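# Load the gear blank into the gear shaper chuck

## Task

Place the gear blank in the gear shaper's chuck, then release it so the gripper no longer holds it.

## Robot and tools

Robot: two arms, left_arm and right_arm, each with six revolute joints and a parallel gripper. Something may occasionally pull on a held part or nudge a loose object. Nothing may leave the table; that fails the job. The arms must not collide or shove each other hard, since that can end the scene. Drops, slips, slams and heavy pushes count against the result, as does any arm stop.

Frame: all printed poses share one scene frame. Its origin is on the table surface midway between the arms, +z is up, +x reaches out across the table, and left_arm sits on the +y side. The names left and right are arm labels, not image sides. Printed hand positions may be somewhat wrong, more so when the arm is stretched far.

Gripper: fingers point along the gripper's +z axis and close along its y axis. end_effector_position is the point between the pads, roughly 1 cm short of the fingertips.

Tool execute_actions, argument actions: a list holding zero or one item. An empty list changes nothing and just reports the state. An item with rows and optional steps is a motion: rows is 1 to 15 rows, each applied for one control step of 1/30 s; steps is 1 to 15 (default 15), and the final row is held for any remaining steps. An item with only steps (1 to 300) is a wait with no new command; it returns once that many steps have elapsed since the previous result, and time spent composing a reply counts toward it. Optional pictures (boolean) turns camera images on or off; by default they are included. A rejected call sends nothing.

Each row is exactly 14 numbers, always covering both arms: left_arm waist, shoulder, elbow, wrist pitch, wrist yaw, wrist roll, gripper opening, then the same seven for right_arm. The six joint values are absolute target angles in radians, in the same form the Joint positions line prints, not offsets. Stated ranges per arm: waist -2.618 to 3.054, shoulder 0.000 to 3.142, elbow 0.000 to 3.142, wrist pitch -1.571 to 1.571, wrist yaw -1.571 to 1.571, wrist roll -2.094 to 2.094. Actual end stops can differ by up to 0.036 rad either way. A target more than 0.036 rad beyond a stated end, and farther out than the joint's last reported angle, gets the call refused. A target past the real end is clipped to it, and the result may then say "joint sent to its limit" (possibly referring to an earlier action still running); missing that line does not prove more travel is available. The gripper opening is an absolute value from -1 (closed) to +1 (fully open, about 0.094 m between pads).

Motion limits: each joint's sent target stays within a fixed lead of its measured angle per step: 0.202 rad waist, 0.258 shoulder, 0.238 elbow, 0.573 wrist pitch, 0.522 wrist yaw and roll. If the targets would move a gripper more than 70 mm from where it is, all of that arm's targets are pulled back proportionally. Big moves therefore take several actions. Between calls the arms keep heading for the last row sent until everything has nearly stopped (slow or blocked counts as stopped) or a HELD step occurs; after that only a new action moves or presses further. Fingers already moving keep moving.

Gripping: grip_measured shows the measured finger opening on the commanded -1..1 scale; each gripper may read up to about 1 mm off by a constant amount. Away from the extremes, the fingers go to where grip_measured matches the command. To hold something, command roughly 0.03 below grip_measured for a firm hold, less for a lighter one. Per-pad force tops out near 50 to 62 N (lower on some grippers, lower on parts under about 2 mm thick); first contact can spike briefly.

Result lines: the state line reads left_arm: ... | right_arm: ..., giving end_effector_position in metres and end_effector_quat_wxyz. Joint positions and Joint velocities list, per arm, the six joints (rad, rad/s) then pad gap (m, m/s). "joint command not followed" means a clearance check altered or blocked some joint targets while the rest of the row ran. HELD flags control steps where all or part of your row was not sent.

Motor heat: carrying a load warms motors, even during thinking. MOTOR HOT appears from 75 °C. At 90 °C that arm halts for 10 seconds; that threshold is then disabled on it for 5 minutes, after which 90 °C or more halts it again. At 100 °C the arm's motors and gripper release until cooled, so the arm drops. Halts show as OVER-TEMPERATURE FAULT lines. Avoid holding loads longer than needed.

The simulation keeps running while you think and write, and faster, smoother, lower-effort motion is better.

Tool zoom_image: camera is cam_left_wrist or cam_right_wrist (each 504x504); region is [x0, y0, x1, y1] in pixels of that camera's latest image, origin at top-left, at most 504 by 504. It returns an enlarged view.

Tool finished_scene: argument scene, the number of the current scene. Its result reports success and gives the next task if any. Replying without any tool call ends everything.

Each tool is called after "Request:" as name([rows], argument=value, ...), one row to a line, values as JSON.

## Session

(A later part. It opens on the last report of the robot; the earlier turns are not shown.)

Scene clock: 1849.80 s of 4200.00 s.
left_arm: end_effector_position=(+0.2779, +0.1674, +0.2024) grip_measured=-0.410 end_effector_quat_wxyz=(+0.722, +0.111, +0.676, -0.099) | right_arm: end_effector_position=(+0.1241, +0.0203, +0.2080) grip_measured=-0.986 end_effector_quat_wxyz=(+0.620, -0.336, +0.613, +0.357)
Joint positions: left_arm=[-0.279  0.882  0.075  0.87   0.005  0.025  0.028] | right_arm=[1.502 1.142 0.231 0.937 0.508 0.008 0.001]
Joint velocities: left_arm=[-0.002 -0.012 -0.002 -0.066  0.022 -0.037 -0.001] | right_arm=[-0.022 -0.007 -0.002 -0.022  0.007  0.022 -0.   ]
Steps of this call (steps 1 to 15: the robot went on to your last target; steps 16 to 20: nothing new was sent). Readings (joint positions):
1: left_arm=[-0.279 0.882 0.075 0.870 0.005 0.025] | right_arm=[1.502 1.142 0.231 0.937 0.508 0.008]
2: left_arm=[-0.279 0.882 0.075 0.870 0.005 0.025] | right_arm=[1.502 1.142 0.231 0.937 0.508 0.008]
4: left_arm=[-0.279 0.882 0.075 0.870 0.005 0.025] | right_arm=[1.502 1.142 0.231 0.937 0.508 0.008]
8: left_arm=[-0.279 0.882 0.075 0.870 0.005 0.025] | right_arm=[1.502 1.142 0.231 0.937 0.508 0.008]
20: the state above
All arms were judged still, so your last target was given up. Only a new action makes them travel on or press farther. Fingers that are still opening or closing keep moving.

p 0.063. Continue.

Request:
execute_actions([
  {"rows":[[-0.285,0.85,0.113,0.86,0.006,0.02,-0.46,1.5,1.14,0.23,0.95,0.5,0,-1],[-0.285,0.845,0.116,0.85,0.006,0.02,-0.46,1.5,1.14,0.23,0.95,0.5,0,-1],[-0.285,0.84,0.119,0.84,0.006,0.02,-0.46,1.5,1.14,0.23,0.95,0.5,0,-1],[-0.285,0.835,0.122,0.825,0.006,0.02,-0.46,1.5,1.14,0.23,0.95,0.5,0,-1]],"steps":15},
], pictures=false)

Request:
execute_actions([
  {"rows":[[-0.285,0.83,0.125,0.815,0.006,0.02,-0.46,1.5,1.14,0.23,0.95,0.5,0,-1],[-0.285,0.825,0.128,0.805,0.006,0.02,-0.46,1.5,1.14,0.23,0.95,0.5,0,-1],[-0.285,0.82,0.131,0.795,0.006,0.02,-0.46,1.5,1.14,0.23,0.95,0.5,0,-1],[-0.285,0.815,0.134,0.78,0.006,0.02,-0.46,1.5,1.14,0.23,0.95,0.5,0,-1]],"steps":15},
], pictures=false)

Scene clock: 1860.40 s of 4200.00 s.
left_arm: end_effector_position=(+0.2783, +0.1672, +0.2027) grip_measured=-0.410 end_effector_quat_wxyz=(+0.718, +0.111, +0.680, -0.099) | right_arm: end_effector_position=(+0.1241, +0.0203, +0.2080) grip_measured=-0.986 end_effector_quat_wxyz=(+0.620, -0.336, +0.613, +0.357)
Joint positions: left_arm=[-0.279  0.863  0.087  0.825  0.005  0.025  0.028] | right_arm=[1.502 1.142 0.231 0.937 0.508 0.008 0.001]
Joint velocities: left_arm=[ 0.007  0.012 -0.007 -0.066 -0.007  0.007  0.   ] | right_arm=[-0.017  0.007 -0.017 -0.037  0.051  0.007 -0.   ]
Steps of this call (steps 1 to 90: nothing new was sent; then 7.10 s passed at rest; steps 91 to 105: all 15 steps of this action). Readings (joint positions):
91: left_arm=[-0.279 0.882 0.075 0.869 0.005 0.025] | right_arm=[1.502 1.142 0.231 0.937 0.508 0.008]
92: left_arm=[-0.279 0.881 0.075 0.867 0.005 0.025] | right_arm=[1.502 1.142 0.231 0.937 0.508 0.008]
94: left_arm=[-0.279 0.873 0.080 0.851 0.005 0.025] | right_arm=[1.502 1.142 0.231 0.937 0.508 0.008]
98: left_arm=[-0.279 0.865 0.086 0.829 0.005 0.025] | right_arm=[1.502 1.142 0.231 0.937 0.508 0.008]
105: the state above

Scene clock: 1860.90 s of 4200.00 s.
left_arm: end_effector_position=(+0.2786, +0.1671, +0.2027) grip_measured=-0.410 end_effector_quat_wxyz=(+0.713, +0.112, +0.686, -0.098) | right_arm: end_effector_position=(+0.1241, +0.0203, +0.2080) grip_measured=-0.986 end_effector_quat_wxyz=(+0.620, -0.336, +0.613, +0.357)
Joint positions: left_arm=[-0.279  0.844  0.1    0.779  0.005  0.025  0.028] | right_arm=[1.502 1.142 0.231 0.937 0.508 0.008 0.001]
Joint velocities: left_arm=[-0.007 -0.027  0.007  0.022  0.066  0.066 -0.001] | right_arm=[-0.007  0.007  0.007  0.022 -0.022 -0.022 -0.001]
Steps of this call (steps 1 to 15: all 15 steps of this action). Readings (joint positions):
1: left_arm=[-0.279 0.862 0.088 0.823 0.005 0.025] | right_arm=[1.502 1.142 0.231 0.937 0.508 0.008]
2: left_arm=[-0.279 0.860 0.089 0.818 0.005 0.025] | right_arm=[1.502 1.142 0.231 0.937 0.508 0.008]
4: left_arm=[-0.279 0.853 0.093 0.803 0.005 0.025] | right_arm=[1.502 1.142 0.231 0.937 0.508 0.008]
8: left_arm=[-0.279 0.845 0.099 0.784 0.005 0.025] | right_arm=[1.502 1.142 0.231 0.937 0.508 0.008]
15: the state above

Rotated 0.039. Press down.

Request:
execute_actions([
  {"rows":[[-0.285,0.815,0.134,0.75,0.006,0.02,-0.46,1.5,1.14,0.23,0.95,0.5,0,-1]],"steps":15},
])

Request:
zoom_image(camera="cam_right_wrist", region=[200, 130, 340, 250])

Scene clock: 1864.17 s of 4200.00 s.
left_arm: end_effector_position=(+0.2786, +0.1671, +0.2024) grip_measured=-0.410 end_effector_quat_wxyz=(+0.712, +0.112, +0.686, -0.098) | right_arm: end_effector_position=(+0.1241, +0.0203, +0.2080) grip_measured=-0.986 end_effector_quat_wxyz=(+0.620, -0.336, +0.613, +0.357)
Joint positions: left_arm=[-0.279  0.844  0.1    0.777  0.005  0.025  0.028] | right_arm=[1.502 1.142 0.231 0.937 0.508 0.008 0.001]
Joint velocities: left_arm=[-0.017  0.012 -0.012  0.037 -0.037  0.007 -0.001] | right_arm=[ 0.002 -0.007  0.002  0.095  0.022  0.007 -0.   ]
Steps of this call (steps 1 to 15: the robot went on to your last target; steps 16 to 83: nothing new was sent; steps 84 to 98: all 15 steps of this action). Readings (joint positions):
84: left_arm=[-0.279 0.844 0.100 0.777 0.005 0.025] | right_arm=[1.502 1.142 0.231 0.937 0.508 0.008]
85: left_arm=[-0.279 0.844 0.100 0.777 0.005 0.025] | right_arm=[1.502 1.142 0.231 0.937 0.508 0.008]
87: left_arm=[-0.279 0.844 0.100 0.777 0.005 0.025] | right_arm=[1.502 1.142 0.231 0.937 0.508 0.008]
91: left_arm=[-0.279 0.844 0.100 0.777 0.005 0.025] | right_arm=[1.502 1.142 0.231 0.937 0.508 0.008]
98: the state above

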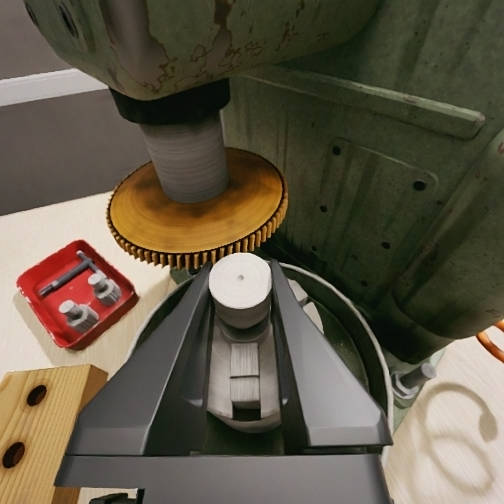

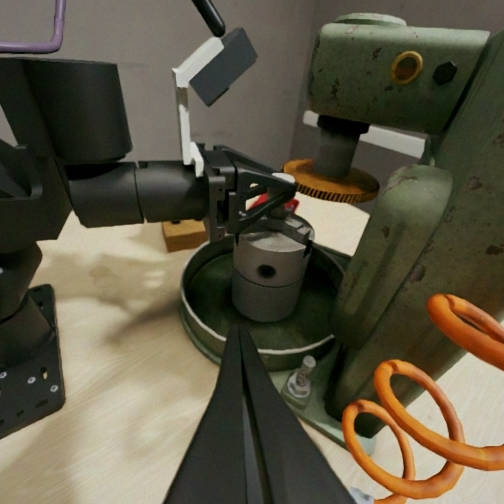

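Region (200, 130, 340, 250) of cam_right_wrist's 504x504 image, scaled by 3.600, with more detail than that image has; it fills the top 432 rows of this view, and the rest is white.

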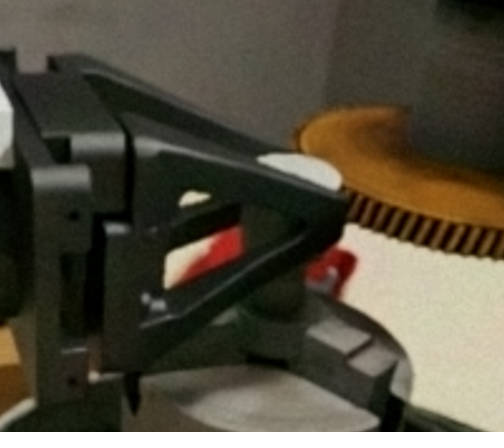

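Request:
execute_actions([
  {"rows":[[-0.285,0.81,0.134,0.75,0.006,0.02,-0.46,1.5,1.14,0.23,0.95,0.5,0,-1],[-0.285,0.805,0.134,0.75,0.006,0.02,-0.46,1.5,1.14,0.23,0.95,0.5,0,-1]],"steps":15},
], pictures=false)

Request:
execute_actions([
  {"rows":[[-0.285,0.80,0.134,0.74,0.006,0.02,-0.46,1.5,1.14,0.23,0.95,0.5,0,-1],[-0.285,0.795,0.134,0.74,0.006,0.02,-0.46,1.5,1.14,0.23,0.95,0.5,0,-1]],"steps":15},
], pictures=false)

Scene clock: 1870.63 s of 4200.00 s.
left_arm: end_effector_position=(+0.2780, +0.1673, +0.2024) grip_measured=-0.410 end_effector_quat_wxyz=(+0.712, +0.112, +0.687, -0.098) | right_arm: end_effector_position=(+0.1241, +0.0203, +0.2080) grip_measured=-0.986 end_effector_quat_wxyz=(+0.620, -0.336, +0.613, +0.357)
Joint positions: left_arm=[-0.279  0.836  0.1    0.768  0.005  0.025  0.028] | right_arm=[1.502 1.142 0.231 0.937 0.508 0.008 0.001]
Joint velocities: left_arm=[-0.007 -0.012  0.002 -0.022 -0.037  0.007  0.   ] | right_arm=[-0.012  0.007  0.007  0.022 -0.066  0.022  0.   ]
Steps of this call (steps 1 to 15: the robot went on to your last target; steps 16 to 90: nothing new was sent; then 2.97 s passed at rest; steps 91 to 105: all 15 steps of this action). Readings (joint positions):
91: left_arm=[-0.279 0.844 0.100 0.777 0.005 0.025] | right_arm=[1.502 1.142 0.231 0.937 0.508 0.008]
92: left_arm=[-0.279 0.842 0.100 0.776 0.005 0.025] | right_arm=[1.502 1.142 0.231 0.937 0.508 0.008]
94: left_arm=[-0.279 0.837 0.100 0.769 0.005 0.025] | right_arm=[1.502 1.142 0.231 0.937 0.508 0.008]
98: left_arm=[-0.279 0.836 0.100 0.768 0.005 0.025] | right_arm=[1.502 1.142 0.231 0.937 0.508 0.008]
105: the state above

Scene clock: 1871.13 s of 4200.00 s.
left_arm: end_effector_position=(+0.2783, +0.1672, +0.2026) grip_measured=-0.410 end_effector_quat_wxyz=(+0.709, +0.113, +0.689, -0.098) | right_arm: end_effector_position=(+0.1241, +0.0203, +0.2080) grip_measured=-0.986 end_effector_quat_wxyz=(+0.620, -0.336, +0.613, +0.357)
Joint positions: left_arm=[-0.279  0.828  0.107  0.745  0.005  0.025  0.028] | right_arm=[1.502 1.142 0.231 0.937 0.508 0.008 0.001]
Joint velocities: left_arm=[-0.007  0.007  0.002  0.037 -0.051 -0.037  0.   ] | right_arm=[ 0.002  0.007 -0.012  0.022  0.037  0.037  0.   ]
Steps of this call (steps 1 to 15: all 15 steps of this action). Readings (joint positions):
1: left_arm=[-0.279 0.836 0.101 0.767 0.005 0.025] | right_arm=[1.502 1.142 0.231 0.937 0.508 0.008]
2: left_arm=[-0.279 0.834 0.103 0.762 0.005 0.025] | right_arm=[1.502 1.142 0.231 0.937 0.508 0.008]
4: left_arm=[-0.279 0.829 0.105 0.753 0.005 0.025] | right_arm=[1.502 1.142 0.231 0.937 0.508 0.008]
8: left_arm=[-0.279 0.828 0.107 0.747 0.005 0.025] | right_arm=[1.502 1.142 0.231 0.937 0.508 0.008]
15: the state above

Request:
execute_actions([
  {"rows":[[-0.285,0.81,0.12,0.745,0.006,0.02,-0.46,1.5,1.14,0.23,0.95,0.5,0,-1]],"steps":10},
])

Request:
zoom_image(camera="cam_left_wrist", region=[170, 240, 310, 380])

Scene clock: 1876.83 s of 4200.00 s.
left_arm: end_effector_position=(+0.2783, +0.1672, +0.2026) grip_measured=-0.410 end_effector_quat_wxyz=(+0.709, +0.113, +0.689, -0.098) | right_arm: end_effector_position=(+0.1241, +0.0203, +0.2080) grip_measured=-0.986 end_effector_quat_wxyz=(+0.620, -0.336, +0.613, +0.357)
Joint positions: left_arm=[-0.279  0.828  0.107  0.745  0.005  0.025  0.028] | right_arm=[1.502 1.142 0.231 0.937 0.508 0.008 0.001]
Joint velocities: left_arm=[ 0.002 -0.002  0.007  0.007 -0.007 -0.037 -0.001] | right_arm=[ 0.007 -0.002 -0.007 -0.051 -0.022 -0.022 -0.001]
Steps of this call (steps 1 to 15: the robot went on to your last target; steps 16 to 90: nothing new was sent; then 2.37 s passed at rest; steps 91 to 100: all 10 steps of this action). Readings (joint positions):
91: left_arm=[-0.279 0.828 0.107 0.745 0.005 0.025] | right_arm=[1.502 1.142 0.231 0.937 0.508 0.008]
92: left_arm=[-0.279 0.828 0.107 0.745 0.005 0.025] | right_arm=[1.502 1.142 0.231 0.937 0.508 0.008]
94: left_arm=[-0.279 0.828 0.107 0.745 0.005 0.025] | right_arm=[1.502 1.142 0.231 0.937 0.508 0.008]
98: left_arm=[-0.279 0.828 0.107 0.745 0.005 0.025] | right_arm=[1.502 1.142 0.231 0.937 0.508 0.008]
100: the state above

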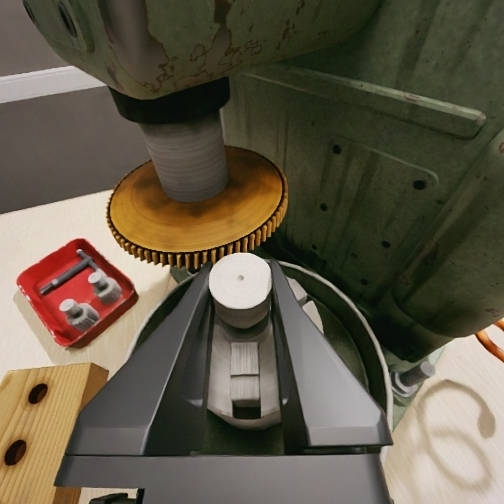

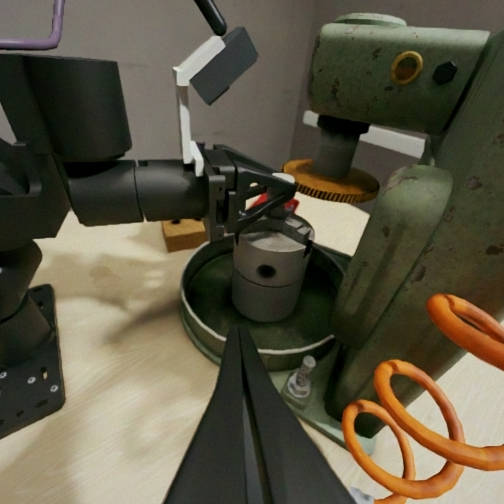

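Region (170, 240, 310, 380) of cam_left_wrist's 504x504 image, scaled by 3.600, with more detail than that image has.

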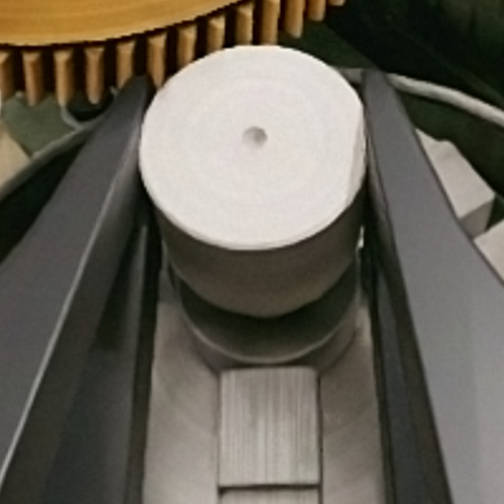

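Request:
execute_actions([
  {"rows":[[-0.285,0.81,0.12,0.735,0.006,0.0,-0.46,1.5,1.14,0.23,0.95,0.5,0,-1]],"steps":15},
], pictures=false)

Request:
execute_actions([
  {"rows":[[-0.285,0.81,0.12,0.735,0.006,-0.03,-0.46,1.5,1.14,0.23,0.95,0.5,0,-1]],"steps":15},
], pictures=false)

Request:
execute_actions([
  {"rows":[[-0.285,0.81,0.12,0.735,0.006,0.05,-0.46,1.5,1.14,0.23,0.95,0.5,0,-1]],"steps":15},
], pictures=false)

Request:
execute_actions([
  {"rows":[[-0.285,0.81,0.12,0.735,0.006,0.08,-0.46,1.5,1.14,0.23,0.95,0.5,0,-1]],"steps":15},
], pictures=false)

Scene clock: 1886.33 s of 4200.00 s.
left_arm: end_effector_position=(+0.2784, +0.1677, +0.2025) grip_measured=-0.410 end_effector_quat_wxyz=(+0.708, +0.107, +0.690, -0.102) | right_arm: end_effector_position=(+0.1241, +0.0203, +0.2080) grip_measured=-0.986 end_effector_quat_wxyz=(+0.620, -0.336, +0.613, +0.357)
Joint positions: left_arm=[-0.279  0.828  0.107  0.745  0.003  0.011  0.028] | right_arm=[1.502 1.142 0.231 0.937 0.508 0.008 0.001]
Joint velocities: left_arm=[ 0.007 -0.007 -0.007  0.022  0.051  0.022  0.   ] | right_arm=[-0.012  0.027  0.002  0.007 -0.022 -0.037  0.   ]
Steps of this call (steps 1 to 15: the robot went on to your last target; steps 16 to 90: nothing new was sent; then 6.00 s passed at rest; steps 91 to 105: all 15 steps of this action). Readings (joint positions):
91: left_arm=[-0.279 0.828 0.107 0.745 0.005 0.023] | right_arm=[1.502 1.142 0.231 0.937 0.508 0.008]
92: left_arm=[-0.279 0.828 0.107 0.745 0.005 0.020] | right_arm=[1.502 1.142 0.231 0.937 0.508 0.008]
94: left_arm=[-0.279 0.828 0.107 0.745 0.004 0.017] | right_arm=[1.502 1.142 0.231 0.937 0.508 0.008]
98: left_arm=[-0.279 0.828 0.107 0.745 0.003 0.013] | right_arm=[1.502 1.142 0.231 0.937 0.508 0.008]
105: the state above

Scene clock: 1886.83 s of 4200.00 s.
left_arm: end_effector_position=(+0.2787, +0.1687, +0.2025) grip_measured=-0.410 end_effector_quat_wxyz=(+0.707, +0.095, +0.692, -0.110) | right_arm: end_effector_position=(+0.1241, +0.0203, +0.2080) grip_measured=-0.986 end_effector_quat_wxyz=(+0.620, -0.336, +0.613, +0.357)
Joint positions: left_arm=[-0.279  0.828  0.107  0.745 -0.003 -0.018  0.028] | right_arm=[1.502 1.142 0.231 0.937 0.508 0.008 0.001]
Joint velocities: left_arm=[ 0.002  0.002 -0.027  0.022 -0.051 -0.022  0.   ] | right_arm=[-0.002  0.007  0.012 -0.037 -0.022 -0.022 -0.   ]
Steps of this call (steps 1 to 15: all 15 steps of this action). Readings (joint positions):
1: left_arm=[-0.279 0.828 0.107 0.745 0.002 0.006] | right_arm=[1.502 1.142 0.231 0.937 0.508 0.008]
2: left_arm=[-0.279 0.828 0.107 0.745 0.001 0.001] | right_arm=[1.502 1.142 0.231 0.937 0.508 0.008]
4: left_arm=[-0.279 0.828 0.107 0.745 -0.001 -0.007] | right_arm=[1.502 1.142 0.231 0.937 0.508 0.008]
8: left_arm=[-0.279 0.828 0.107 0.745 -0.002 -0.014] | right_arm=[1.502 1.142 0.231 0.937 0.508 0.008]
15: the state above

Scene clock: 1887.33 s of 4200.00 s.
left_arm: end_effector_position=(+0.2782, +0.1669, +0.2025) grip_measured=-0.410 end_effector_quat_wxyz=(+0.710, +0.118, +0.688, -0.093) | right_arm: end_effector_position=(+0.1241, +0.0203, +0.2080) grip_measured=-0.986 end_effector_quat_wxyz=(+0.620, -0.336, +0.613, +0.357)
Joint positions: left_arm=[-0.279  0.828  0.107  0.745  0.007  0.039  0.028] | right_arm=[1.502 1.142 0.231 0.937 0.508 0.008 0.001]
Joint velocities: left_arm=[-0.007  0.012  0.002 -0.022 -0.007 -0.007  0.   ] | right_arm=[-0.002  0.007  0.002 -0.007  0.037  0.037  0.001]
Steps of this call (steps 1 to 15: all 15 steps of this action). Readings (joint positions):
1: left_arm=[-0.279 0.828 0.107 0.745 -0.003 -0.009] | right_arm=[1.502 1.142 0.231 0.937 0.508 0.008]
2: left_arm=[-0.279 0.828 0.107 0.745 -0.000 0.001] | right_arm=[1.502 1.142 0.231 0.937 0.508 0.008]
4: left_arm=[-0.279 0.828 0.107 0.745 0.002 0.016] | right_arm=[1.502 1.142 0.231 0.937 0.508 0.008]
8: left_arm=[-0.279 0.828 0.107 0.745 0.006 0.031] | right_arm=[1.502 1.142 0.231 0.937 0.508 0.008]
15: the state above

Scene clock: 1887.83 s of 4200.00 s.
left_arm: end_effector_position=(+0.2779, +0.1659, +0.2025) grip_measured=-0.410 end_effector_quat_wxyz=(+0.711, +0.130, +0.686, -0.085) | right_arm: end_effector_position=(+0.1241, +0.0203, +0.2080) grip_measured=-0.986 end_effector_quat_wxyz=(+0.620, -0.336, +0.613, +0.357)
Joint positions: left_arm=[-0.279  0.828  0.107  0.745  0.013  0.069  0.028] | right_arm=[1.502 1.142 0.231 0.937 0.508 0.008 0.001]
Joint velocities: left_arm=[ 0.022 -0.007 -0.007 -0.066  0.051 -0.022 -0.   ] | right_arm=[-0.007  0.002 -0.002 -0.022 -0.037  0.037 -0.   ]
Steps of this call (steps 1 to 15: all 15 steps of this action). Readings (joint positions):
1: left_arm=[-0.279 0.828 0.107 0.745 0.008 0.044] | right_arm=[1.502 1.142 0.231 0.937 0.508 0.008]
2: left_arm=[-0.279 0.828 0.107 0.745 0.009 0.049] | right_arm=[1.502 1.142 0.231 0.937 0.508 0.008]
4: left_arm=[-0.279 0.828 0.107 0.745 0.011 0.057] | right_arm=[1.502 1.142 0.231 0.937 0.508 0.008]
8: left_arm=[-0.279 0.828 0.107 0.745 0.012 0.065] | right_arm=[1.502 1.142 0.231 0.937 0.508 0.008]
15: the state above

Request:
execute_actions([
  {"rows":[[-0.285,0.83,0.12,0.74,0.003,0.003,-0.46,1.5,1.14,0.23,0.95,0.5,0,-1]],"steps":15},
], pictures=false)

Request:
execute_actions([
  {"rows":[[-0.285,0.832,0.12,0.74,0.003,0.003,-0.46,1.5,1.14,0.23,0.95,0.5,0,-1],[-0.285,0.832,0.12,0.74,0.003,0.003,-0.46,1.5,1.14,0.23,0.95,0.5,0,-1],[-0.285,0.834,0.12,0.74,0.003,0.003,-0.46,1.5,1.14,0.23,0.95,0.5,0,-1],[-0.285,0.834,0.12,0.74,0.003,0.003,-0.46,1.5,1.14,0.23,0.95,0.5,0,-1],[-0.285,0.836,0.12,0.74,0.003,0.003,-0.46,1.5,1.14,0.23,0.95,0.5,0,-1],[-0.285,0.836,0.12,0.74,0.003,0.003,-0.46,1.5,1.14,0.23,0.95,0.5,0,-1],[-0.285,0.838,0.12,0.74,0.003,0.003,-0.46,1.5,1.14,0.23,0.95,0.5,0,-1],[-0.285,0.838,0.12,0.74,0.003,0.003,-0.46,1.5,1.14,0.23,0.95,0.5,0,-1],[-0.285,0.84,0.12,0.74,0.003,0.003,-0.46,1.5,1.14,0.23,0.95,0.5,0,-1]],"steps":15},
], pictures=false)

Request:
execute_actions([
  {"rows":[[-0.285,0.842,0.12,0.745,0.003,0.003,-0.46,1.5,1.14,0.23,0.95,0.5,0,-1],[-0.285,0.842,0.12,0.745,0.003,0.003,-0.46,1.5,1.14,0.23,0.95,0.5,0,-1],[-0.285,0.844,0.12,0.745,0.003,0.003,-0.46,1.5,1.14,0.23,0.95,0.5,0,-1],[-0.285,0.844,0.12,0.745,0.003,0.003,-0.46,1.5,1.14,0.23,0.95,0.5,0,-1],[-0.285,0.846,0.12,0.75,0.003,0.003,-0.46,1.5,1.14,0.23,0.95,0.5,0,-1],[-0.285,0.846,0.12,0.75,0.003,0.003,-0.46,1.5,1.14,0.23,0.95,0.5,0,-1],[-0.285,0.848,0.12,0.75,0.003,0.003,-0.46,1.5,1.14,0.23,0.95,0.5,0,-1],[-0.285,0.848,0.12,0.75,0.003,0.003,-0.46,1.5,1.14,0.23,0.95,0.5,0,-1],[-0.285,0.85,0.12,0.75,0.003,0.003,-0.46,1.5,1.14,0.23,0.95,0.5,0,-1]],"steps":15},
], pictures=false)

Scene clock: 1908.43 s of 4200.00 s.
left_arm: end_effector_position=(+0.2784, +0.1676, +0.2025) grip_measured=-0.410 end_effector_quat_wxyz=(+0.709, +0.108, +0.690, -0.101) | right_arm: end_effector_position=(+0.1241, +0.0203, +0.2080) grip_measured=-0.986 end_effector_quat_wxyz=(+0.620, -0.336, +0.613, +0.357)
Joint positions: left_arm=[-0.279  0.828  0.107  0.745  0.003  0.014  0.028] | right_arm=[1.502 1.142 0.231 0.937 0.508 0.008 0.001]
Joint velocities: left_arm=[-0.002  0.007 -0.002  0.007  0.007 -0.051  0.   ] | right_arm=[ 0.007  0.012  0.002 -0.022  0.007  0.095 -0.   ]
Steps of this call (steps 1 to 15: the robot went on to your last target; steps 16 to 90: nothing new was sent; then 17.10 s passed at rest; steps 91 to 105: all 15 steps of this action). Readings (joint positions):
91: left_arm=[-0.279 0.828 0.107 0.745 0.013 0.060] | right_arm=[1.502 1.142 0.231 0.937 0.508 0.008]
92: left_arm=[-0.279 0.828 0.107 0.745 0.011 0.051] | right_arm=[1.502 1.142 0.231 0.937 0.508 0.008]
94: left_arm=[-0.279 0.828 0.107 0.745 0.008 0.037] | right_arm=[1.502 1.142 0.231 0.937 0.508 0.008]
98: left_arm=[-0.279 0.828 0.107 0.745 0.005 0.022] | right_arm=[1.502 1.142 0.231 0.937 0.508 0.008]
105: the state above

Scene clock: 1908.93 s of 4200.00 s.
left_arm: end_effector_position=(+0.2784, +0.1677, +0.2025) grip_measured=-0.410 end_effector_quat_wxyz=(+0.709, +0.107, +0.690, -0.101) | right_arm: end_effector_position=(+0.1241, +0.0203, +0.2080) grip_measured=-0.986 end_effector_quat_wxyz=(+0.620, -0.336, +0.613, +0.357)
Joint positions: left_arm=[-0.279  0.828  0.107  0.745  0.003  0.012  0.028] | right_arm=[1.502 1.142 0.231 0.937 0.508 0.008 0.001]
Joint velocities: left_arm=[-0.002 -0.002 -0.012  0.066 -0.051  0.007 -0.001] | right_arm=[-0.002  0.007 -0.012  0.022 -0.037 -0.037 -0.001]
Steps of this call (steps 1 to 15: all 15 steps of this action). Readings (joint positions):
1: left_arm=[-0.279 0.828 0.107 0.745 0.003 0.014] | right_arm=[1.502 1.142 0.231 0.937 0.508 0.008]
2: left_arm=[-0.279 0.828 0.107 0.745 0.003 0.014] | right_arm=[1.502 1.142 0.231 0.937 0.508 0.008]
4: left_arm=[-0.279 0.828 0.107 0.745 0.003 0.013] | right_arm=[1.502 1.142 0.231 0.937 0.508 0.008]
8: left_arm=[-0.279 0.828 0.107 0.745 0.003 0.013] | right_arm=[1.502 1.142 0.231 0.937 0.508 0.008]
15: the state above

Scene clock: 1909.43 s of 4200.00 s.
left_arm: end_effector_position=(+0.2790, +0.1675, +0.2025) grip_measured=-0.410 end_effector_quat_wxyz=(+0.709, +0.107, +0.690, -0.102) | right_arm: end_effector_position=(+0.1241, +0.0203, +0.2080) grip_measured=-0.986 end_effector_quat_wxyz=(+0.620, -0.336, +0.613, +0.357)
Joint positions: left_arm=[-0.279  0.836  0.107  0.754  0.003  0.011  0.028] | right_arm=[1.502 1.142 0.231 0.937 0.508 0.008 0.001]
Joint velocities: left_arm=[ 0.002 -0.002 -0.007 -0.022 -0.022 -0.022  0.   ] | right_arm=[ 0.002 -0.007 -0.007  0.022  0.022 -0.125 -0.   ]
Steps of this call (steps 1 to 15: all 15 steps of this action). Readings (joint positions):
1: left_arm=[-0.279 0.828 0.107 0.745 0.003 0.012] | right_arm=[1.502 1.142 0.231 0.937 0.508 0.008]
2: left_arm=[-0.279 0.828 0.107 0.745 0.003 0.012] | right_arm=[1.502 1.142 0.231 0.937 0.508 0.008]
4: left_arm=[-0.279 0.828 0.107 0.745 0.003 0.012] | right_arm=[1.502 1.142 0.231 0.937 0.508 0.008]
8: left_arm=[-0.279 0.834 0.107 0.752 0.003 0.012] | right_arm=[1.502 1.142 0.231 0.937 0.508 0.008]
15: the state above

Request:
zoom_image(camera="cam_left_wrist", region=[10, 230, 150, 360])

Region (10, 230, 150, 360) of cam_left_wrist's 504x504 image, scaled by 3.600, with more detail than that image has; it fills the top 468 rows of this view, and the rest is white.

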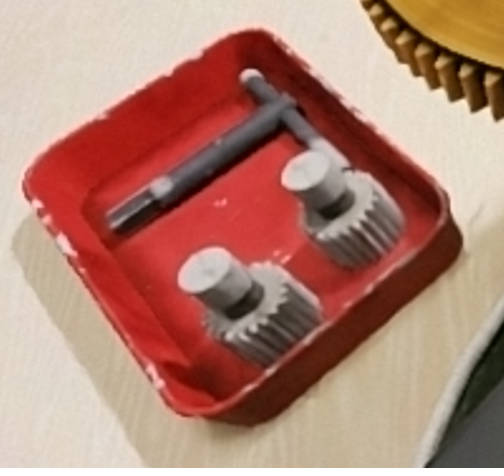

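Request:
execute_actions([
  {"rows":[[-0.285,0.835,0.11,0.70,0.003,0.01,-0.5,1.5,1.14,0.23,0.95,0.5,0,-1]],"steps":15},
], pictures=false)

Request:
execute_actions([
  {"rows":[[-0.285,0.835,0.11,0.65,0.003,0.03,-0.5,1.5,1.14,0.23,0.95,0.5,0,-1],[-0.285,0.835,0.11,0.65,0.003,0.03,-0.5,1.5,1.14,0.23,0.95,0.5,0,-1],[-0.285,0.835,0.11,0.65,0.003,0.03,-0.5,1.5,1.14,0.23,0.95,0.5,0,-1],[-0.285,0.835,0.11,0.65,0.003,0.03,-0.5,1.5,1.14,0.23,0.95,0.5,0,-1],[-0.285,0.835,0.11,0.65,0.003,0.03,-0.5,1.5,1.14,0.23,0.95,0.5,0,-1],[-0.285,0.835,0.11,0.65,0.003,-0.01,-0.5,1.5,1.14,0.23,0.95,0.5,0,-1]],"steps":15},
], pictures=false)

Scene clock: 1923.23 s of 4200.00 s.
left_arm: end_effector_position=(+0.2790, +0.1676, +0.2021) grip_measured=-0.410 end_effector_quat_wxyz=(+0.708, +0.107, +0.690, -0.101) | right_arm: end_effector_position=(+0.1241, +0.0203, +0.2080) grip_measured=-0.986 end_effector_quat_wxyz=(+0.620, -0.336, +0.613, +0.357)
Joint positions: left_arm=[-0.279  0.836  0.107  0.753  0.002  0.011  0.028] | right_arm=[1.502 1.142 0.231 0.937 0.508 0.008 0.001]
Joint velocities: left_arm=[-0.007 -0.017  0.007 -0.037  0.022 -0.051  0.   ] | right_arm=[-0.007 -0.032  0.007 -0.037 -0.051  0.007 -0.   ]
Steps of this call (steps 1 to 15: the robot went on to your last target; steps 16 to 90: nothing new was sent; then 10.30 s passed at rest; steps 91 to 105: all 15 steps of this action). Readings (joint positions):
91: left_arm=[-0.279 0.836 0.107 0.753 0.002 0.011] | right_arm=[1.502 1.142 0.231 0.937 0.508 0.008]
92: left_arm=[-0.279 0.836 0.107 0.753 0.002 0.011] | right_arm=[1.502 1.142 0.231 0.937 0.508 0.008]
94: left_arm=[-0.279 0.836 0.107 0.753 0.002 0.011] | right_arm=[1.502 1.142 0.231 0.937 0.508 0.008]
98: left_arm=[-0.279 0.836 0.107 0.753 0.002 0.011] | right_arm=[1.502 1.142 0.231 0.937 0.508 0.008]
105: the state above

Scene clock: 1923.73 s of 4200.00 s.
left_arm: end_effector_position=(+0.2791, +0.1678, +0.2011) grip_measured=-0.410 end_effector_quat_wxyz=(+0.707, +0.104, +0.692, -0.104) | right_arm: end_effector_position=(+0.1241, +0.0203, +0.2080) grip_measured=-0.986 end_effector_quat_wxyz=(+0.620, -0.336, +0.613, +0.357)
Joint positions: left_arm=[-0.279  0.836  0.107  0.749  0.001  0.003  0.028] | right_arm=[1.502 1.142 0.231 0.937 0.508 0.008 0.001]
Joint velocities: left_arm=[-0.012  0.002  0.007 -0.007  0.022 -0.037 -0.   ] | right_arm=[-0.007 -0.017 -0.012 -0.022  0.007  0.022  0.   ]
Steps of this call (steps 1 to 15: all 15 steps of this action). Readings (joint positions):
1: left_arm=[-0.279 0.836 0.107 0.749 0.002 0.013] | right_arm=[1.502 1.142 0.231 0.937 0.508 0.008]
2: left_arm=[-0.279 0.836 0.107 0.749 0.002 0.015] | right_arm=[1.502 1.142 0.231 0.937 0.508 0.008]
4: left_arm=[-0.279 0.836 0.107 0.749 0.003 0.017] | right_arm=[1.502 1.142 0.231 0.937 0.508 0.008]
8: left_arm=[-0.279 0.836 0.107 0.749 0.002 0.009] | right_arm=[1.502 1.142 0.231 0.937 0.508 0.008]
15: the state above

Request:
execute_actions([
  {"rows":[[-0.285,0.835,0.11,0.58,0.003,0.01,-0.5,1.5,1.14,0.23,0.95,0.5,0,-1]],"steps":15},
])

Request:
zoom_image(camera="cam_right_wrist", region=[200, 130, 340, 250])

Scene clock: 1926.97 s of 4200.00 s.
left_arm: end_effector_position=(+0.2791, +0.1678, +0.2001) grip_measured=-0.410 end_effector_quat_wxyz=(+0.705, +0.104, +0.694, -0.103) | right_arm: end_effector_position=(+0.1241, +0.0203, +0.2080) grip_measured=-0.986 end_effector_quat_wxyz=(+0.620, -0.336, +0.613, +0.357)
Joint positions: left_arm=[-0.279  0.836  0.107  0.745  0.001  0.003  0.028] | right_arm=[1.502 1.142 0.231 0.937 0.508 0.008 0.001]
Joint velocities: left_arm=[-0.002 -0.017  0.002 -0.007  0.037 -0.037 -0.   ] | right_arm=[ 0.007 -0.007 -0.007 -0.066  0.022  0.037 -0.   ]
Steps of this call (steps 1 to 15: the robot went on to your last target; steps 16 to 82: nothing new was sent; steps 83 to 97: all 15 steps of this action). Readings (joint positions):
83: left_arm=[-0.279 0.836 0.107 0.745 0.001 0.002] | right_arm=[1.502 1.142 0.231 0.937 0.508 0.008]
84: left_arm=[-0.279 0.836 0.107 0.745 0.001 0.003] | right_arm=[1.502 1.142 0.231 0.937 0.508 0.008]
86: left_arm=[-0.279 0.836 0.107 0.745 0.001 0.003] | right_arm=[1.502 1.142 0.231 0.937 0.508 0.008]
90: left_arm=[-0.279 0.836 0.107 0.745 0.001 0.003] | right_arm=[1.502 1.142 0.231 0.937 0.508 0.008]
97: the state above

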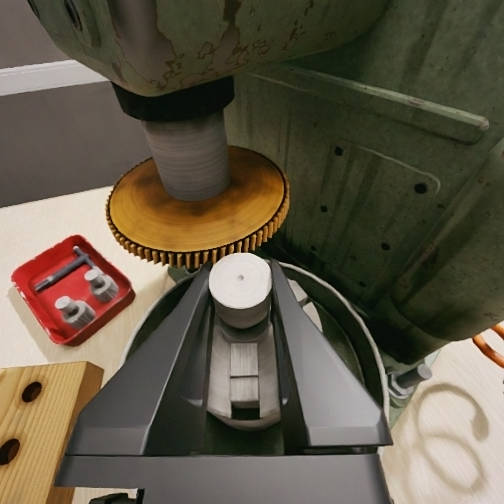

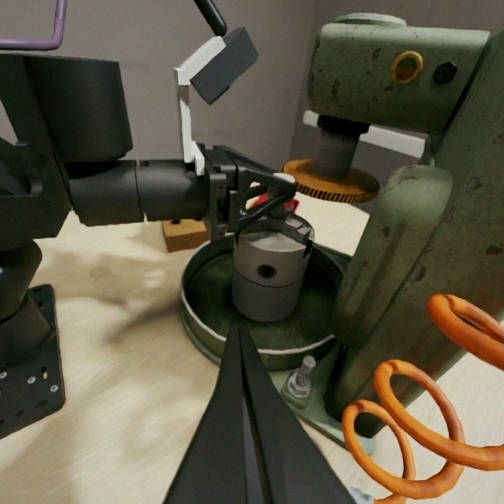

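Region (200, 130, 340, 250) of cam_right_wrist's 504x504 image, scaled by 3.600, with more detail than that image has; it fills the top 432 rows of this view, and the rest is white.

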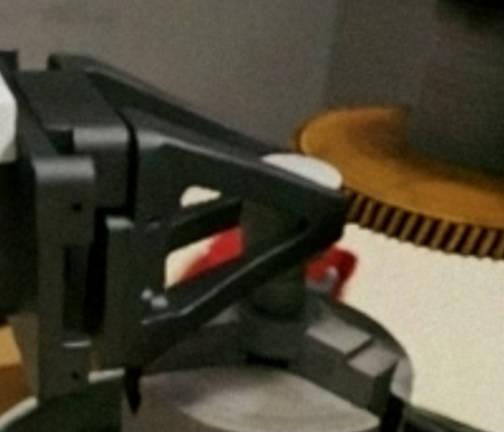

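Request:
execute_actions([
  {"rows":[[-0.285,0.835,0.11,0.70,0.003,0.01,-0.5,1.5,1.14,0.23,0.95,0.5,0,-1],[-0.285,0.835,0.11,0.76,0.003,0.01,-0.5,1.5,1.14,0.23,0.95,0.5,0,-1],[-0.285,0.835,0.11,0.79,0.003,0.01,-0.5,1.5,1.14,0.23,0.95,0.5,0,-1],[-0.285,0.835,0.11,0.81,0.003,0.01,-0.5,1.5,1.14,0.23,0.95,0.5,0,-1]],"steps":15},
])

Request:
zoom_image(camera="cam_right_wrist", region=[230, 160, 320, 240])

Scene clock: 1934.50 s of 4200.00 s.
left_arm: end_effector_position=(+0.2791, +0.1679, +0.2029) grip_measured=-0.410 end_effector_quat_wxyz=(+0.709, +0.104, +0.690, -0.104) | right_arm: end_effector_position=(+0.1241, +0.0203, +0.2080) grip_measured=-0.986 end_effector_quat_wxyz=(+0.620, -0.336, +0.613, +0.357)
Joint positions: left_arm=[-0.279  0.836  0.107  0.756  0.001  0.004  0.028] | right_arm=[1.502 1.142 0.231 0.937 0.508 0.008 0.001]
Joint velocities: left_arm=[ 0.012 -0.002 -0.002 -0.022 -0.007 -0.037 -0.   ] | right_arm=[ 0.007 -0.007 -0.027  0.037  0.007 -0.007 -0.   ]
Steps of this call (steps 1 to 15: the robot went on to your last target; steps 16 to 90: nothing new was sent; then 4.03 s passed at rest; steps 91 to 105: all 15 steps of this action). Readings (joint positions):
91: left_arm=[-0.279 0.836 0.107 0.750 0.001 0.004] | right_arm=[1.502 1.142 0.231 0.937 0.508 0.008]
92: left_arm=[-0.279 0.836 0.107 0.753 0.001 0.004] | right_arm=[1.502 1.142 0.231 0.937 0.508 0.008]
94: left_arm=[-0.279 0.836 0.107 0.756 0.001 0.004] | right_arm=[1.502 1.142 0.231 0.937 0.508 0.008]
98: left_arm=[-0.279 0.836 0.107 0.756 0.001 0.004] | right_arm=[1.502 1.142 0.231 0.937 0.508 0.008]
105: the state above

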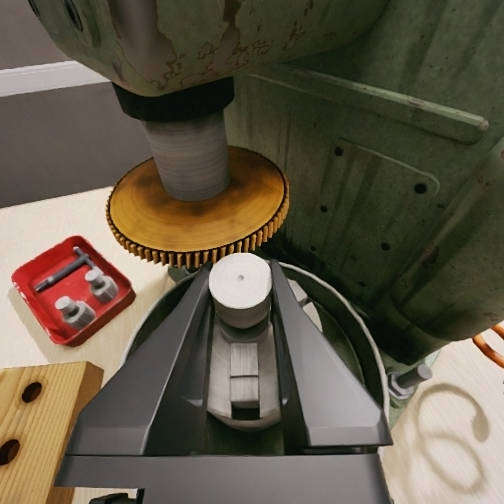

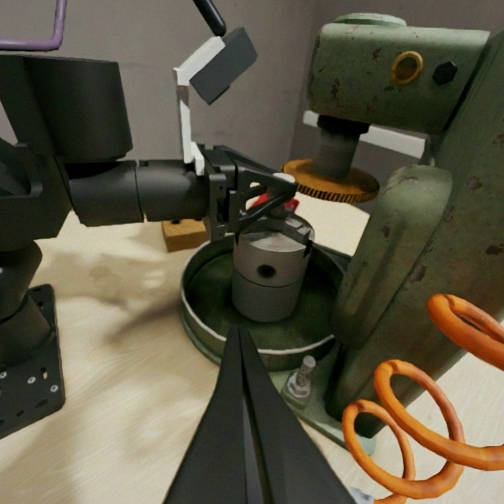

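Region (230, 160, 320, 240) of cam_right_wrist's 504x504 image, scaled by 5.600, with more detail than that image has.

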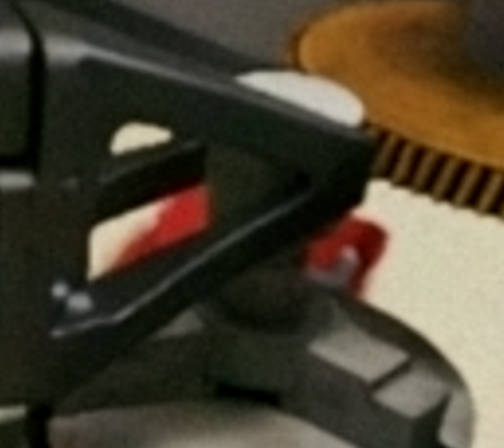

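Request:
execute_actions([
  {"rows":[[-0.285,0.835,0.11,0.765,0.003,0.01,-0.42,1.5,1.14,0.23,0.95,0.5,0,-1],[-0.285,0.835,0.11,0.765,0.003,0.01,-0.40,1.5,1.14,0.23,0.95,0.5,0,-1],[-0.285,0.835,0.11,0.765,0.003,0.01,-0.39,1.5,1.14,0.23,0.95,0.5,0,-1],[-0.285,0.835,0.11,0.765,0.003,0.01,-0.38,1.5,1.14,0.23,0.95,0.5,0,-1],[-0.285,0.835,0.11,0.765,0.003,0.01,-0.37,1.5,1.14,0.23,0.95,0.5,0,-1],[-0.285,0.835,0.11,0.765,0.003,0.01,-0.36,1.5,1.14,0.23,0.95,0.5,0,-1]],"steps":15},
])

Request:
zoom_image(camera="cam_right_wrist", region=[230, 160, 320, 240])

Scene clock: 1943.37 s of 4200.00 s.
left_arm: end_effector_position=(+0.2790, +0.1679, +0.2058) grip_measured=-0.362 end_effector_quat_wxyz=(+0.713, +0.103, +0.685, -0.104) | right_arm: end_effector_position=(+0.1241, +0.0203, +0.2080) grip_measured=-0.986 end_effector_quat_wxyz=(+0.620, -0.336, +0.613, +0.357)
Joint positions: left_arm=[-0.279  0.836  0.107  0.768  0.001  0.005  0.03 ] | right_arm=[1.502 1.142 0.231 0.937 0.508 0.008 0.001]
Joint velocities: left_arm=[-0.012 -0.012 -0.012 -0.022  0.037 -0.037  0.001] | right_arm=[-0.007 -0.007 -0.012 -0.051  0.007 -0.007  0.   ]
Steps of this call (steps 1 to 15: the robot went on to your last target; steps 16 to 90: nothing new was sent; then 5.37 s passed at rest; steps 91 to 105: all 15 steps of this action). Readings (joint positions):
91: left_arm=[-0.279 0.836 0.107 0.755 0.001 0.004] | right_arm=[1.502 1.142 0.231 0.937 0.508 0.008]
92: left_arm=[-0.279 0.836 0.107 0.755 0.001 0.004] | right_arm=[1.502 1.142 0.231 0.937 0.508 0.008]
94: left_arm=[-0.279 0.836 0.107 0.755 0.001 0.005] | right_arm=[1.502 1.142 0.231 0.937 0.508 0.008]
98: left_arm=[-0.279 0.836 0.107 0.761 0.001 0.005] | right_arm=[1.502 1.142 0.231 0.937 0.508 0.008]
105: the state above

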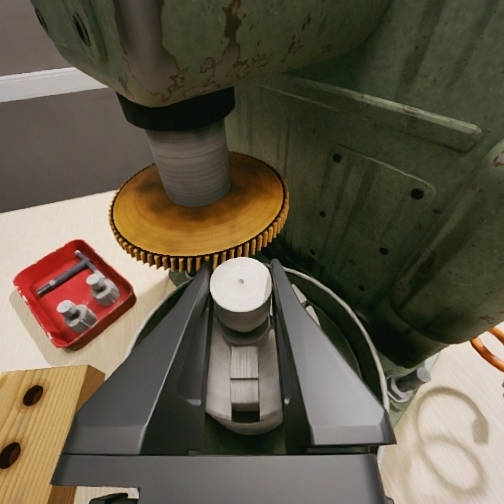

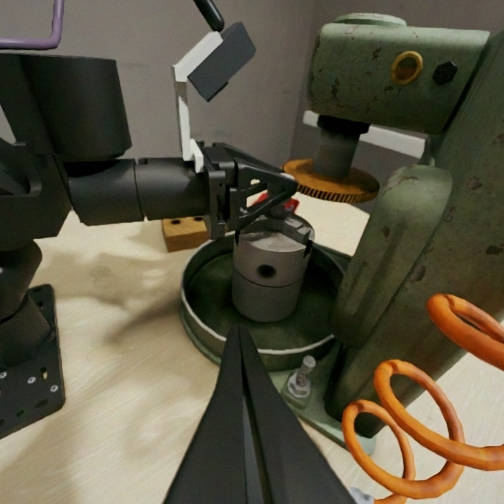

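Region (230, 160, 320, 240) of cam_right_wrist's 504x504 image, scaled by 5.600, with more detail than that image has.

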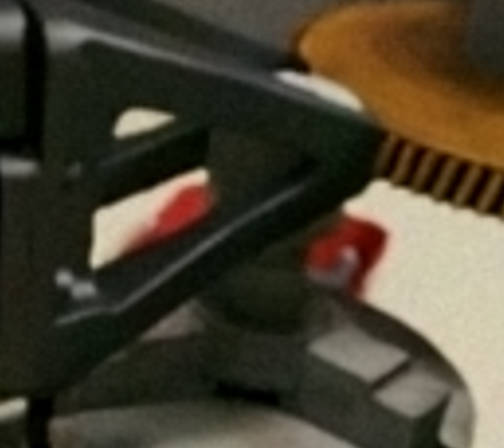

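Request:
execute_actions([
  {"rows":[[-0.285,0.835,0.11,0.75,0.003,0.01,-0.36,1.5,1.14,0.23,0.95,0.5,0,-1],[-0.285,0.835,0.11,0.75,0.003,0.01,-0.36,1.5,1.14,0.23,0.95,0.5,0,-1],[-0.285,0.835,0.11,0.75,0.003,0.01,-0.36,1.5,1.14,0.23,0.95,0.5,0,-1],[-0.285,0.835,0.11,0.75,0.003,0.01,-0.36,1.5,1.14,0.23,0.95,0.5,0,-1],[-0.285,0.835,0.11,0.75,0.003,0.01,-0.36,1.5,1.14,0.23,0.95,0.5,0,-1],[-0.285,0.835,0.11,0.75,0.003,0.01,-0.36,1.5,1.14,0.23,0.95,0.5,0,-1],[-0.285,0.835,0.11,0.75,0.003,0.01,-0.36,1.5,1.14,0.23,0.95,0.5,0,-1],[-0.285,0.835,0.11,0.75,0.003,0.01,-0.36,1.5,1.14,0.23,0.95,0.5,0,-1],[-0.285,0.835,0.11,0.75,0.003,0.01,-0.36,1.5,1.14,0.23,0.95,0.5,0,-1],[-0.285,0.835,0.11,0.75,0.003,0.01,-0.47,1.5,1.14,0.23,0.95,0.5,0,-1]],"steps":15},
], pictures=false)

Request:
execute_actions([
  {"rows":[[-0.285,0.835,0.11,0.77,0.003,0.01,-0.47,1.5,1.14,0.23,0.95,0.5,0,-1],[-0.285,0.835,0.11,0.78,0.003,0.01,-0.47,1.5,1.14,0.23,0.95,0.5,0,-1],[-0.285,0.835,0.11,0.79,0.003,0.01,-0.47,1.5,1.14,0.23,0.95,0.5,0,-1],[-0.285,0.835,0.11,0.80,0.003,0.01,-0.47,1.5,1.14,0.23,0.95,0.5,0,-1],[-0.285,0.835,0.11,0.81,0.003,0.01,-0.47,1.5,1.14,0.23,0.95,0.5,0,-1],[-0.285,0.835,0.11,0.82,0.003,0.01,-0.47,1.5,1.14,0.23,0.95,0.5,0,-1],[-0.285,0.835,0.11,0.83,0.003,0.01,-0.47,1.5,1.14,0.23,0.95,0.5,0,-1]],"steps":15},
])

Request:
zoom_image(camera="cam_right_wrist", region=[230, 160, 320, 240])

Scene clock: 1961.13 s of 4200.00 s.
left_arm: end_effector_position=(+0.2790, +0.1679, +0.2061) grip_measured=-0.411 end_effector_quat_wxyz=(+0.714, +0.103, +0.685, -0.104) | right_arm: end_effector_position=(+0.1241, +0.0203, +0.2080) grip_measured=-0.986 end_effector_quat_wxyz=(+0.620, -0.336, +0.613, +0.357)
Joint positions: left_arm=[-0.279  0.836  0.107  0.769  0.001  0.005  0.028] | right_arm=[1.502 1.142 0.231 0.937 0.508 0.008 0.001]
Joint velocities: left_arm=[ 0.007  0.022  0.007 -0.007  0.051 -0.051  0.001] | right_arm=[ 0.007 -0.007  0.002  0.022 -0.051 -0.007 -0.001]
Steps of this call (steps 1 to 15: the robot went on to your last target; steps 16 to 90: nothing new was sent; then 14.27 s passed at rest; steps 91 to 105: all 15 steps of this action). Readings (joint positions):
91: left_arm=[-0.279 0.836 0.107 0.769 0.001 0.005] | right_arm=[1.502 1.142 0.231 0.937 0.508 0.008]
92: left_arm=[-0.279 0.836 0.107 0.769 0.001 0.005] | right_arm=[1.502 1.142 0.231 0.937 0.508 0.008]
94: left_arm=[-0.279 0.836 0.107 0.769 0.001 0.005] | right_arm=[1.502 1.142 0.231 0.937 0.508 0.008]
98: left_arm=[-0.279 0.836 0.107 0.769 0.001 0.005] | right_arm=[1.502 1.142 0.231 0.937 0.508 0.008]
105: the state above

Scene clock: 1961.63 s of 4200.00 s.
left_arm: end_effector_position=(+0.2790, +0.1679, +0.2069) grip_measured=-0.411 end_effector_quat_wxyz=(+0.715, +0.103, +0.684, -0.104) | right_arm: end_effector_position=(+0.1241, +0.0203, +0.2080) grip_measured=-0.986 end_effector_quat_wxyz=(+0.620, -0.336, +0.613, +0.357)
Joint positions: left_arm=[-0.279  0.836  0.107  0.772  0.001  0.005  0.028] | right_arm=[1.502 1.142 0.231 0.937 0.508 0.008 0.001]
Joint velocities: left_arm=[ 0.002  0.002 -0.007  0.037  0.022  0.037 -0.001] | right_arm=[-0.007  0.007 -0.002  0.051 -0.022  0.066 -0.001]
Steps of this call (steps 1 to 15: all 15 steps of this action). Readings (joint positions):
1: left_arm=[-0.279 0.836 0.107 0.769 0.001 0.005] | right_arm=[1.502 1.142 0.231 0.937 0.508 0.008]
2: left_arm=[-0.279 0.836 0.107 0.769 0.001 0.005] | right_arm=[1.502 1.142 0.231 0.937 0.508 0.008]
4: left_arm=[-0.279 0.836 0.107 0.770 0.001 0.005] | right_arm=[1.502 1.142 0.231 0.937 0.508 0.008]
8: left_arm=[-0.279 0.836 0.107 0.772 0.001 0.005] | right_arm=[1.502 1.142 0.231 0.937 0.508 0.008]
15: the state above

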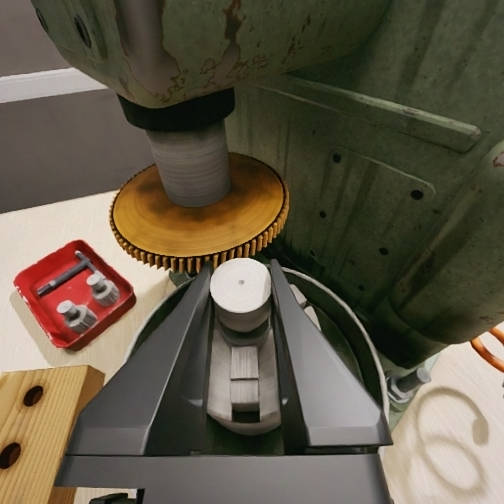

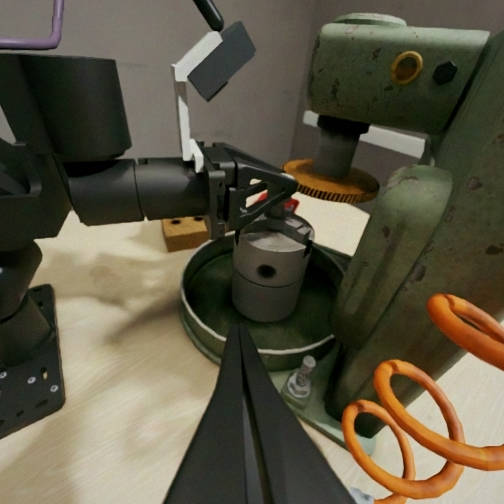

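Region (230, 160, 320, 240) of cam_right_wrist's 504x504 image, scaled by 5.600, with more detail than that image has.

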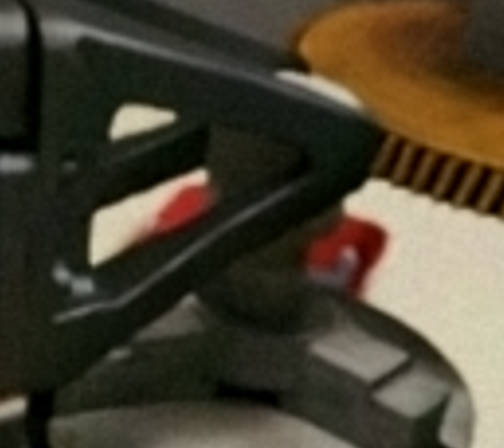

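Request:
execute_actions([
  {"rows":[[-0.285,0.85,0.10,0.81,0.003,0.01,-0.47,1.5,1.14,0.23,0.95,0.5,0,-1],[-0.285,0.855,0.097,0.82,0.003,0.01,-0.47,1.5,1.14,0.23,0.95,0.5,0,-1],[-0.285,0.86,0.094,0.83,0.003,0.01,-0.47,1.5,1.14,0.23,0.95,0.5,0,-1],[-0.285,0.865,0.091,0.84,0.003,0.01,-0.47,1.5,1.14,0.23,0.95,0.5,0,-1]],"steps":15},
], pictures=false)

Scene clock: 1970.63 s of 4200.00 s.
left_arm: end_effector_position=(+0.2801, +0.1675, +0.2070) grip_measured=-0.411 end_effector_quat_wxyz=(+0.716, +0.103, +0.683, -0.104) | right_arm: end_effector_position=(+0.1241, +0.0203, +0.2080) grip_measured=-0.986 end_effector_quat_wxyz=(+0.620, -0.336, +0.613, +0.357)
Joint positions: left_arm=[-0.279  0.852  0.107  0.792  0.001  0.005  0.028] | right_arm=[1.502 1.142 0.231 0.937 0.508 0.008 0.001]
Joint velocities: left_arm=[-0.007 -0.002  0.012 -0.051 -0.022  0.007 -0.   ] | right_arm=[ 0.012 -0.012  0.007 -0.051 -0.037  0.037 -0.   ]
Steps of this call (steps 1 to 15: the robot went on to your last target; steps 16 to 90: nothing new was sent; then 5.50 s passed at rest; steps 91 to 105: all 15 steps of this action). Readings (joint positions):
91: left_arm=[-0.279 0.836 0.107 0.772 0.001 0.005] | right_arm=[1.502 1.142 0.231 0.937 0.508 0.008]
92: left_arm=[-0.279 0.838 0.107 0.773 0.001 0.005] | right_arm=[1.502 1.142 0.231 0.937 0.508 0.008]
94: left_arm=[-0.279 0.845 0.107 0.783 0.001 0.005] | right_arm=[1.502 1.142 0.231 0.937 0.508 0.008]
98: left_arm=[-0.279 0.852 0.107 0.792 0.001 0.005] | right_arm=[1.502 1.142 0.231 0.937 0.508 0.008]
105: the state above

Request:
execute_actions([
  {"rows":[[-0.285,0.865,0.087,0.84,0.003,0.01,-0.47,1.5,1.14,0.23,0.95,0.5,0,-1],[-0.285,0.865,0.083,0.84,0.003,0.01,-0.47,1.5,1.14,0.23,0.95,0.5,0,-1],[-0.285,0.865,0.079,0.845,0.003,0.01,-0.47,1.5,1.14,0.23,0.95,0.5,0,-1],[-0.285,0.865,0.075,0.85,0.003,0.01,-0.47,1.5,1.14,0.23,0.95,0.5,0,-1]],"steps":15},
], pictures=false)

Scene clock: 1975.83 s of 4200.00 s.
left_arm: end_effector_position=(+0.2783, +0.1681, +0.2065) grip_measured=-0.411 end_effector_quat_wxyz=(+0.720, +0.102, +0.679, -0.105) | right_arm: end_effector_position=(+0.1241, +0.0203, +0.2080) grip_measured=-0.986 end_effector_quat_wxyz=(+0.620, -0.336, +0.613, +0.357)
Joint positions: left_arm=[-0.279  0.852  0.093  0.817  0.001  0.005  0.028] | right_arm=[1.502 1.142 0.231 0.937 0.508 0.008 0.001]
Joint velocities: left_arm=[ 0.012 -0.012  0.002  0.007  0.022 -0.066  0.   ] | right_arm=[ 0.002 -0.007  0.007  0.007 -0.022 -0.007  0.001]
Steps of this call (steps 1 to 15: the robot went on to your last target; steps 16 to 90: nothing new was sent; then 1.70 s passed at rest; steps 91 to 105: all 15 steps of this action). Readings (joint positions):
91: left_arm=[-0.279 0.852 0.105 0.794 0.001 0.005] | right_arm=[1.502 1.142 0.231 0.937 0.508 0.008]
92: left_arm=[-0.279 0.852 0.102 0.800 0.001 0.005] | right_arm=[1.502 1.142 0.231 0.937 0.508 0.008]
94: left_arm=[-0.279 0.852 0.097 0.809 0.001 0.005] | right_arm=[1.502 1.142 0.231 0.937 0.508 0.008]
98: left_arm=[-0.279 0.852 0.093 0.816 0.001 0.005] | right_arm=[1.502 1.142 0.231 0.937 0.508 0.008]
105: the state above

Request:
execute_actions([
  {"rows":[[-0.285,0.855,0.085,0.805,0.003,0.01,-0.42,1.5,1.14,0.23,0.95,0.5,0,-1],[-0.285,0.855,0.085,0.805,0.003,0.01,-0.40,1.5,1.14,0.23,0.95,0.5,0,-1],[-0.285,0.855,0.085,0.805,0.003,0.01,-0.39,1.5,1.14,0.23,0.95,0.5,0,-1],[-0.285,0.855,0.085,0.805,0.003,0.01,-0.38,1.5,1.14,0.23,0.95,0.5,0,-1],[-0.285,0.855,0.085,0.805,0.003,0.01,-0.37,1.5,1.14,0.23,0.95,0.5,0,-1],[-0.285,0.855,0.085,0.805,0.003,0.01,-0.36,1.5,1.14,0.23,0.95,0.5,0,-1]],"steps":15},
])

Request:
zoom_image(camera="cam_right_wrist", region=[230, 160, 320, 240])

Scene clock: 1983.33 s of 4200.00 s.
left_arm: end_effector_position=(+0.2783, +0.1681, +0.2061) grip_measured=-0.362 end_effector_quat_wxyz=(+0.719, +0.103, +0.679, -0.105) | right_arm: end_effector_position=(+0.1241, +0.0203, +0.2080) grip_measured=-0.986 end_effector_quat_wxyz=(+0.620, -0.336, +0.613, +0.357)
Joint positions: left_arm=[-0.279  0.852  0.093  0.816  0.001  0.006  0.03 ] | right_arm=[1.502 1.142 0.231 0.937 0.508 0.008 0.001]
Joint velocities: left_arm=[-0.002 -0.002 -0.007 -0.007  0.007  0.007 -0.001] | right_arm=[ 0.017 -0.002  0.007 -0.022  0.022 -0.007 -0.   ]
Steps of this call (steps 1 to 15: the robot went on to your last target; steps 16 to 90: nothing new was sent; then 4.00 s passed at rest; steps 91 to 105: all 15 steps of this action). Readings (joint positions):
91: left_arm=[-0.279 0.852 0.093 0.816 0.001 0.005] | right_arm=[1.502 1.142 0.231 0.937 0.508 0.008]
92: left_arm=[-0.279 0.852 0.093 0.816 0.001 0.005] | right_arm=[1.502 1.142 0.231 0.937 0.508 0.008]
94: left_arm=[-0.279 0.852 0.093 0.816 0.001 0.006] | right_arm=[1.502 1.142 0.231 0.937 0.508 0.008]
98: left_arm=[-0.279 0.852 0.093 0.816 0.001 0.006] | right_arm=[1.502 1.142 0.231 0.937 0.508 0.008]
105: the state above

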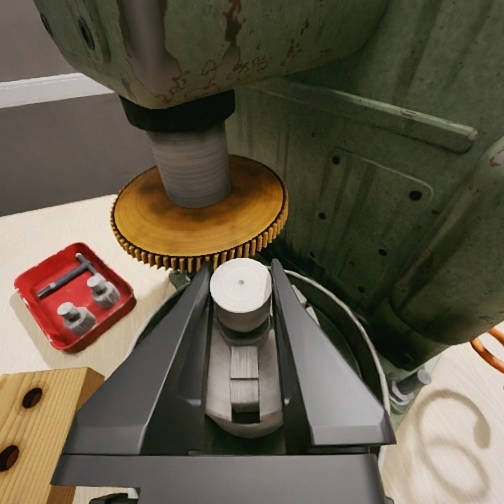

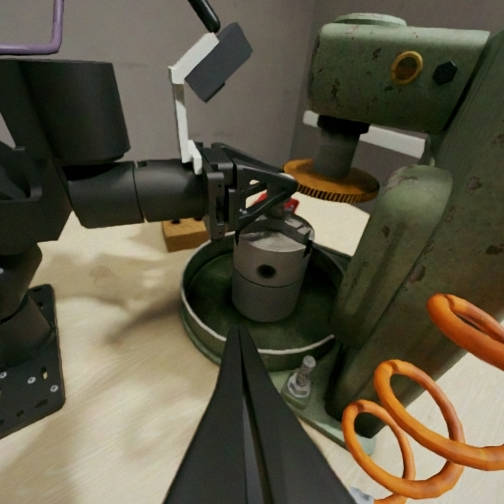

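Region (230, 160, 320, 240) of cam_right_wrist's 504x504 image, scaled by 5.600, with more detail than that image has.

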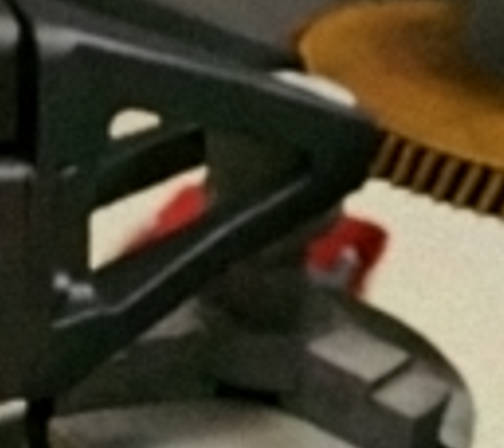

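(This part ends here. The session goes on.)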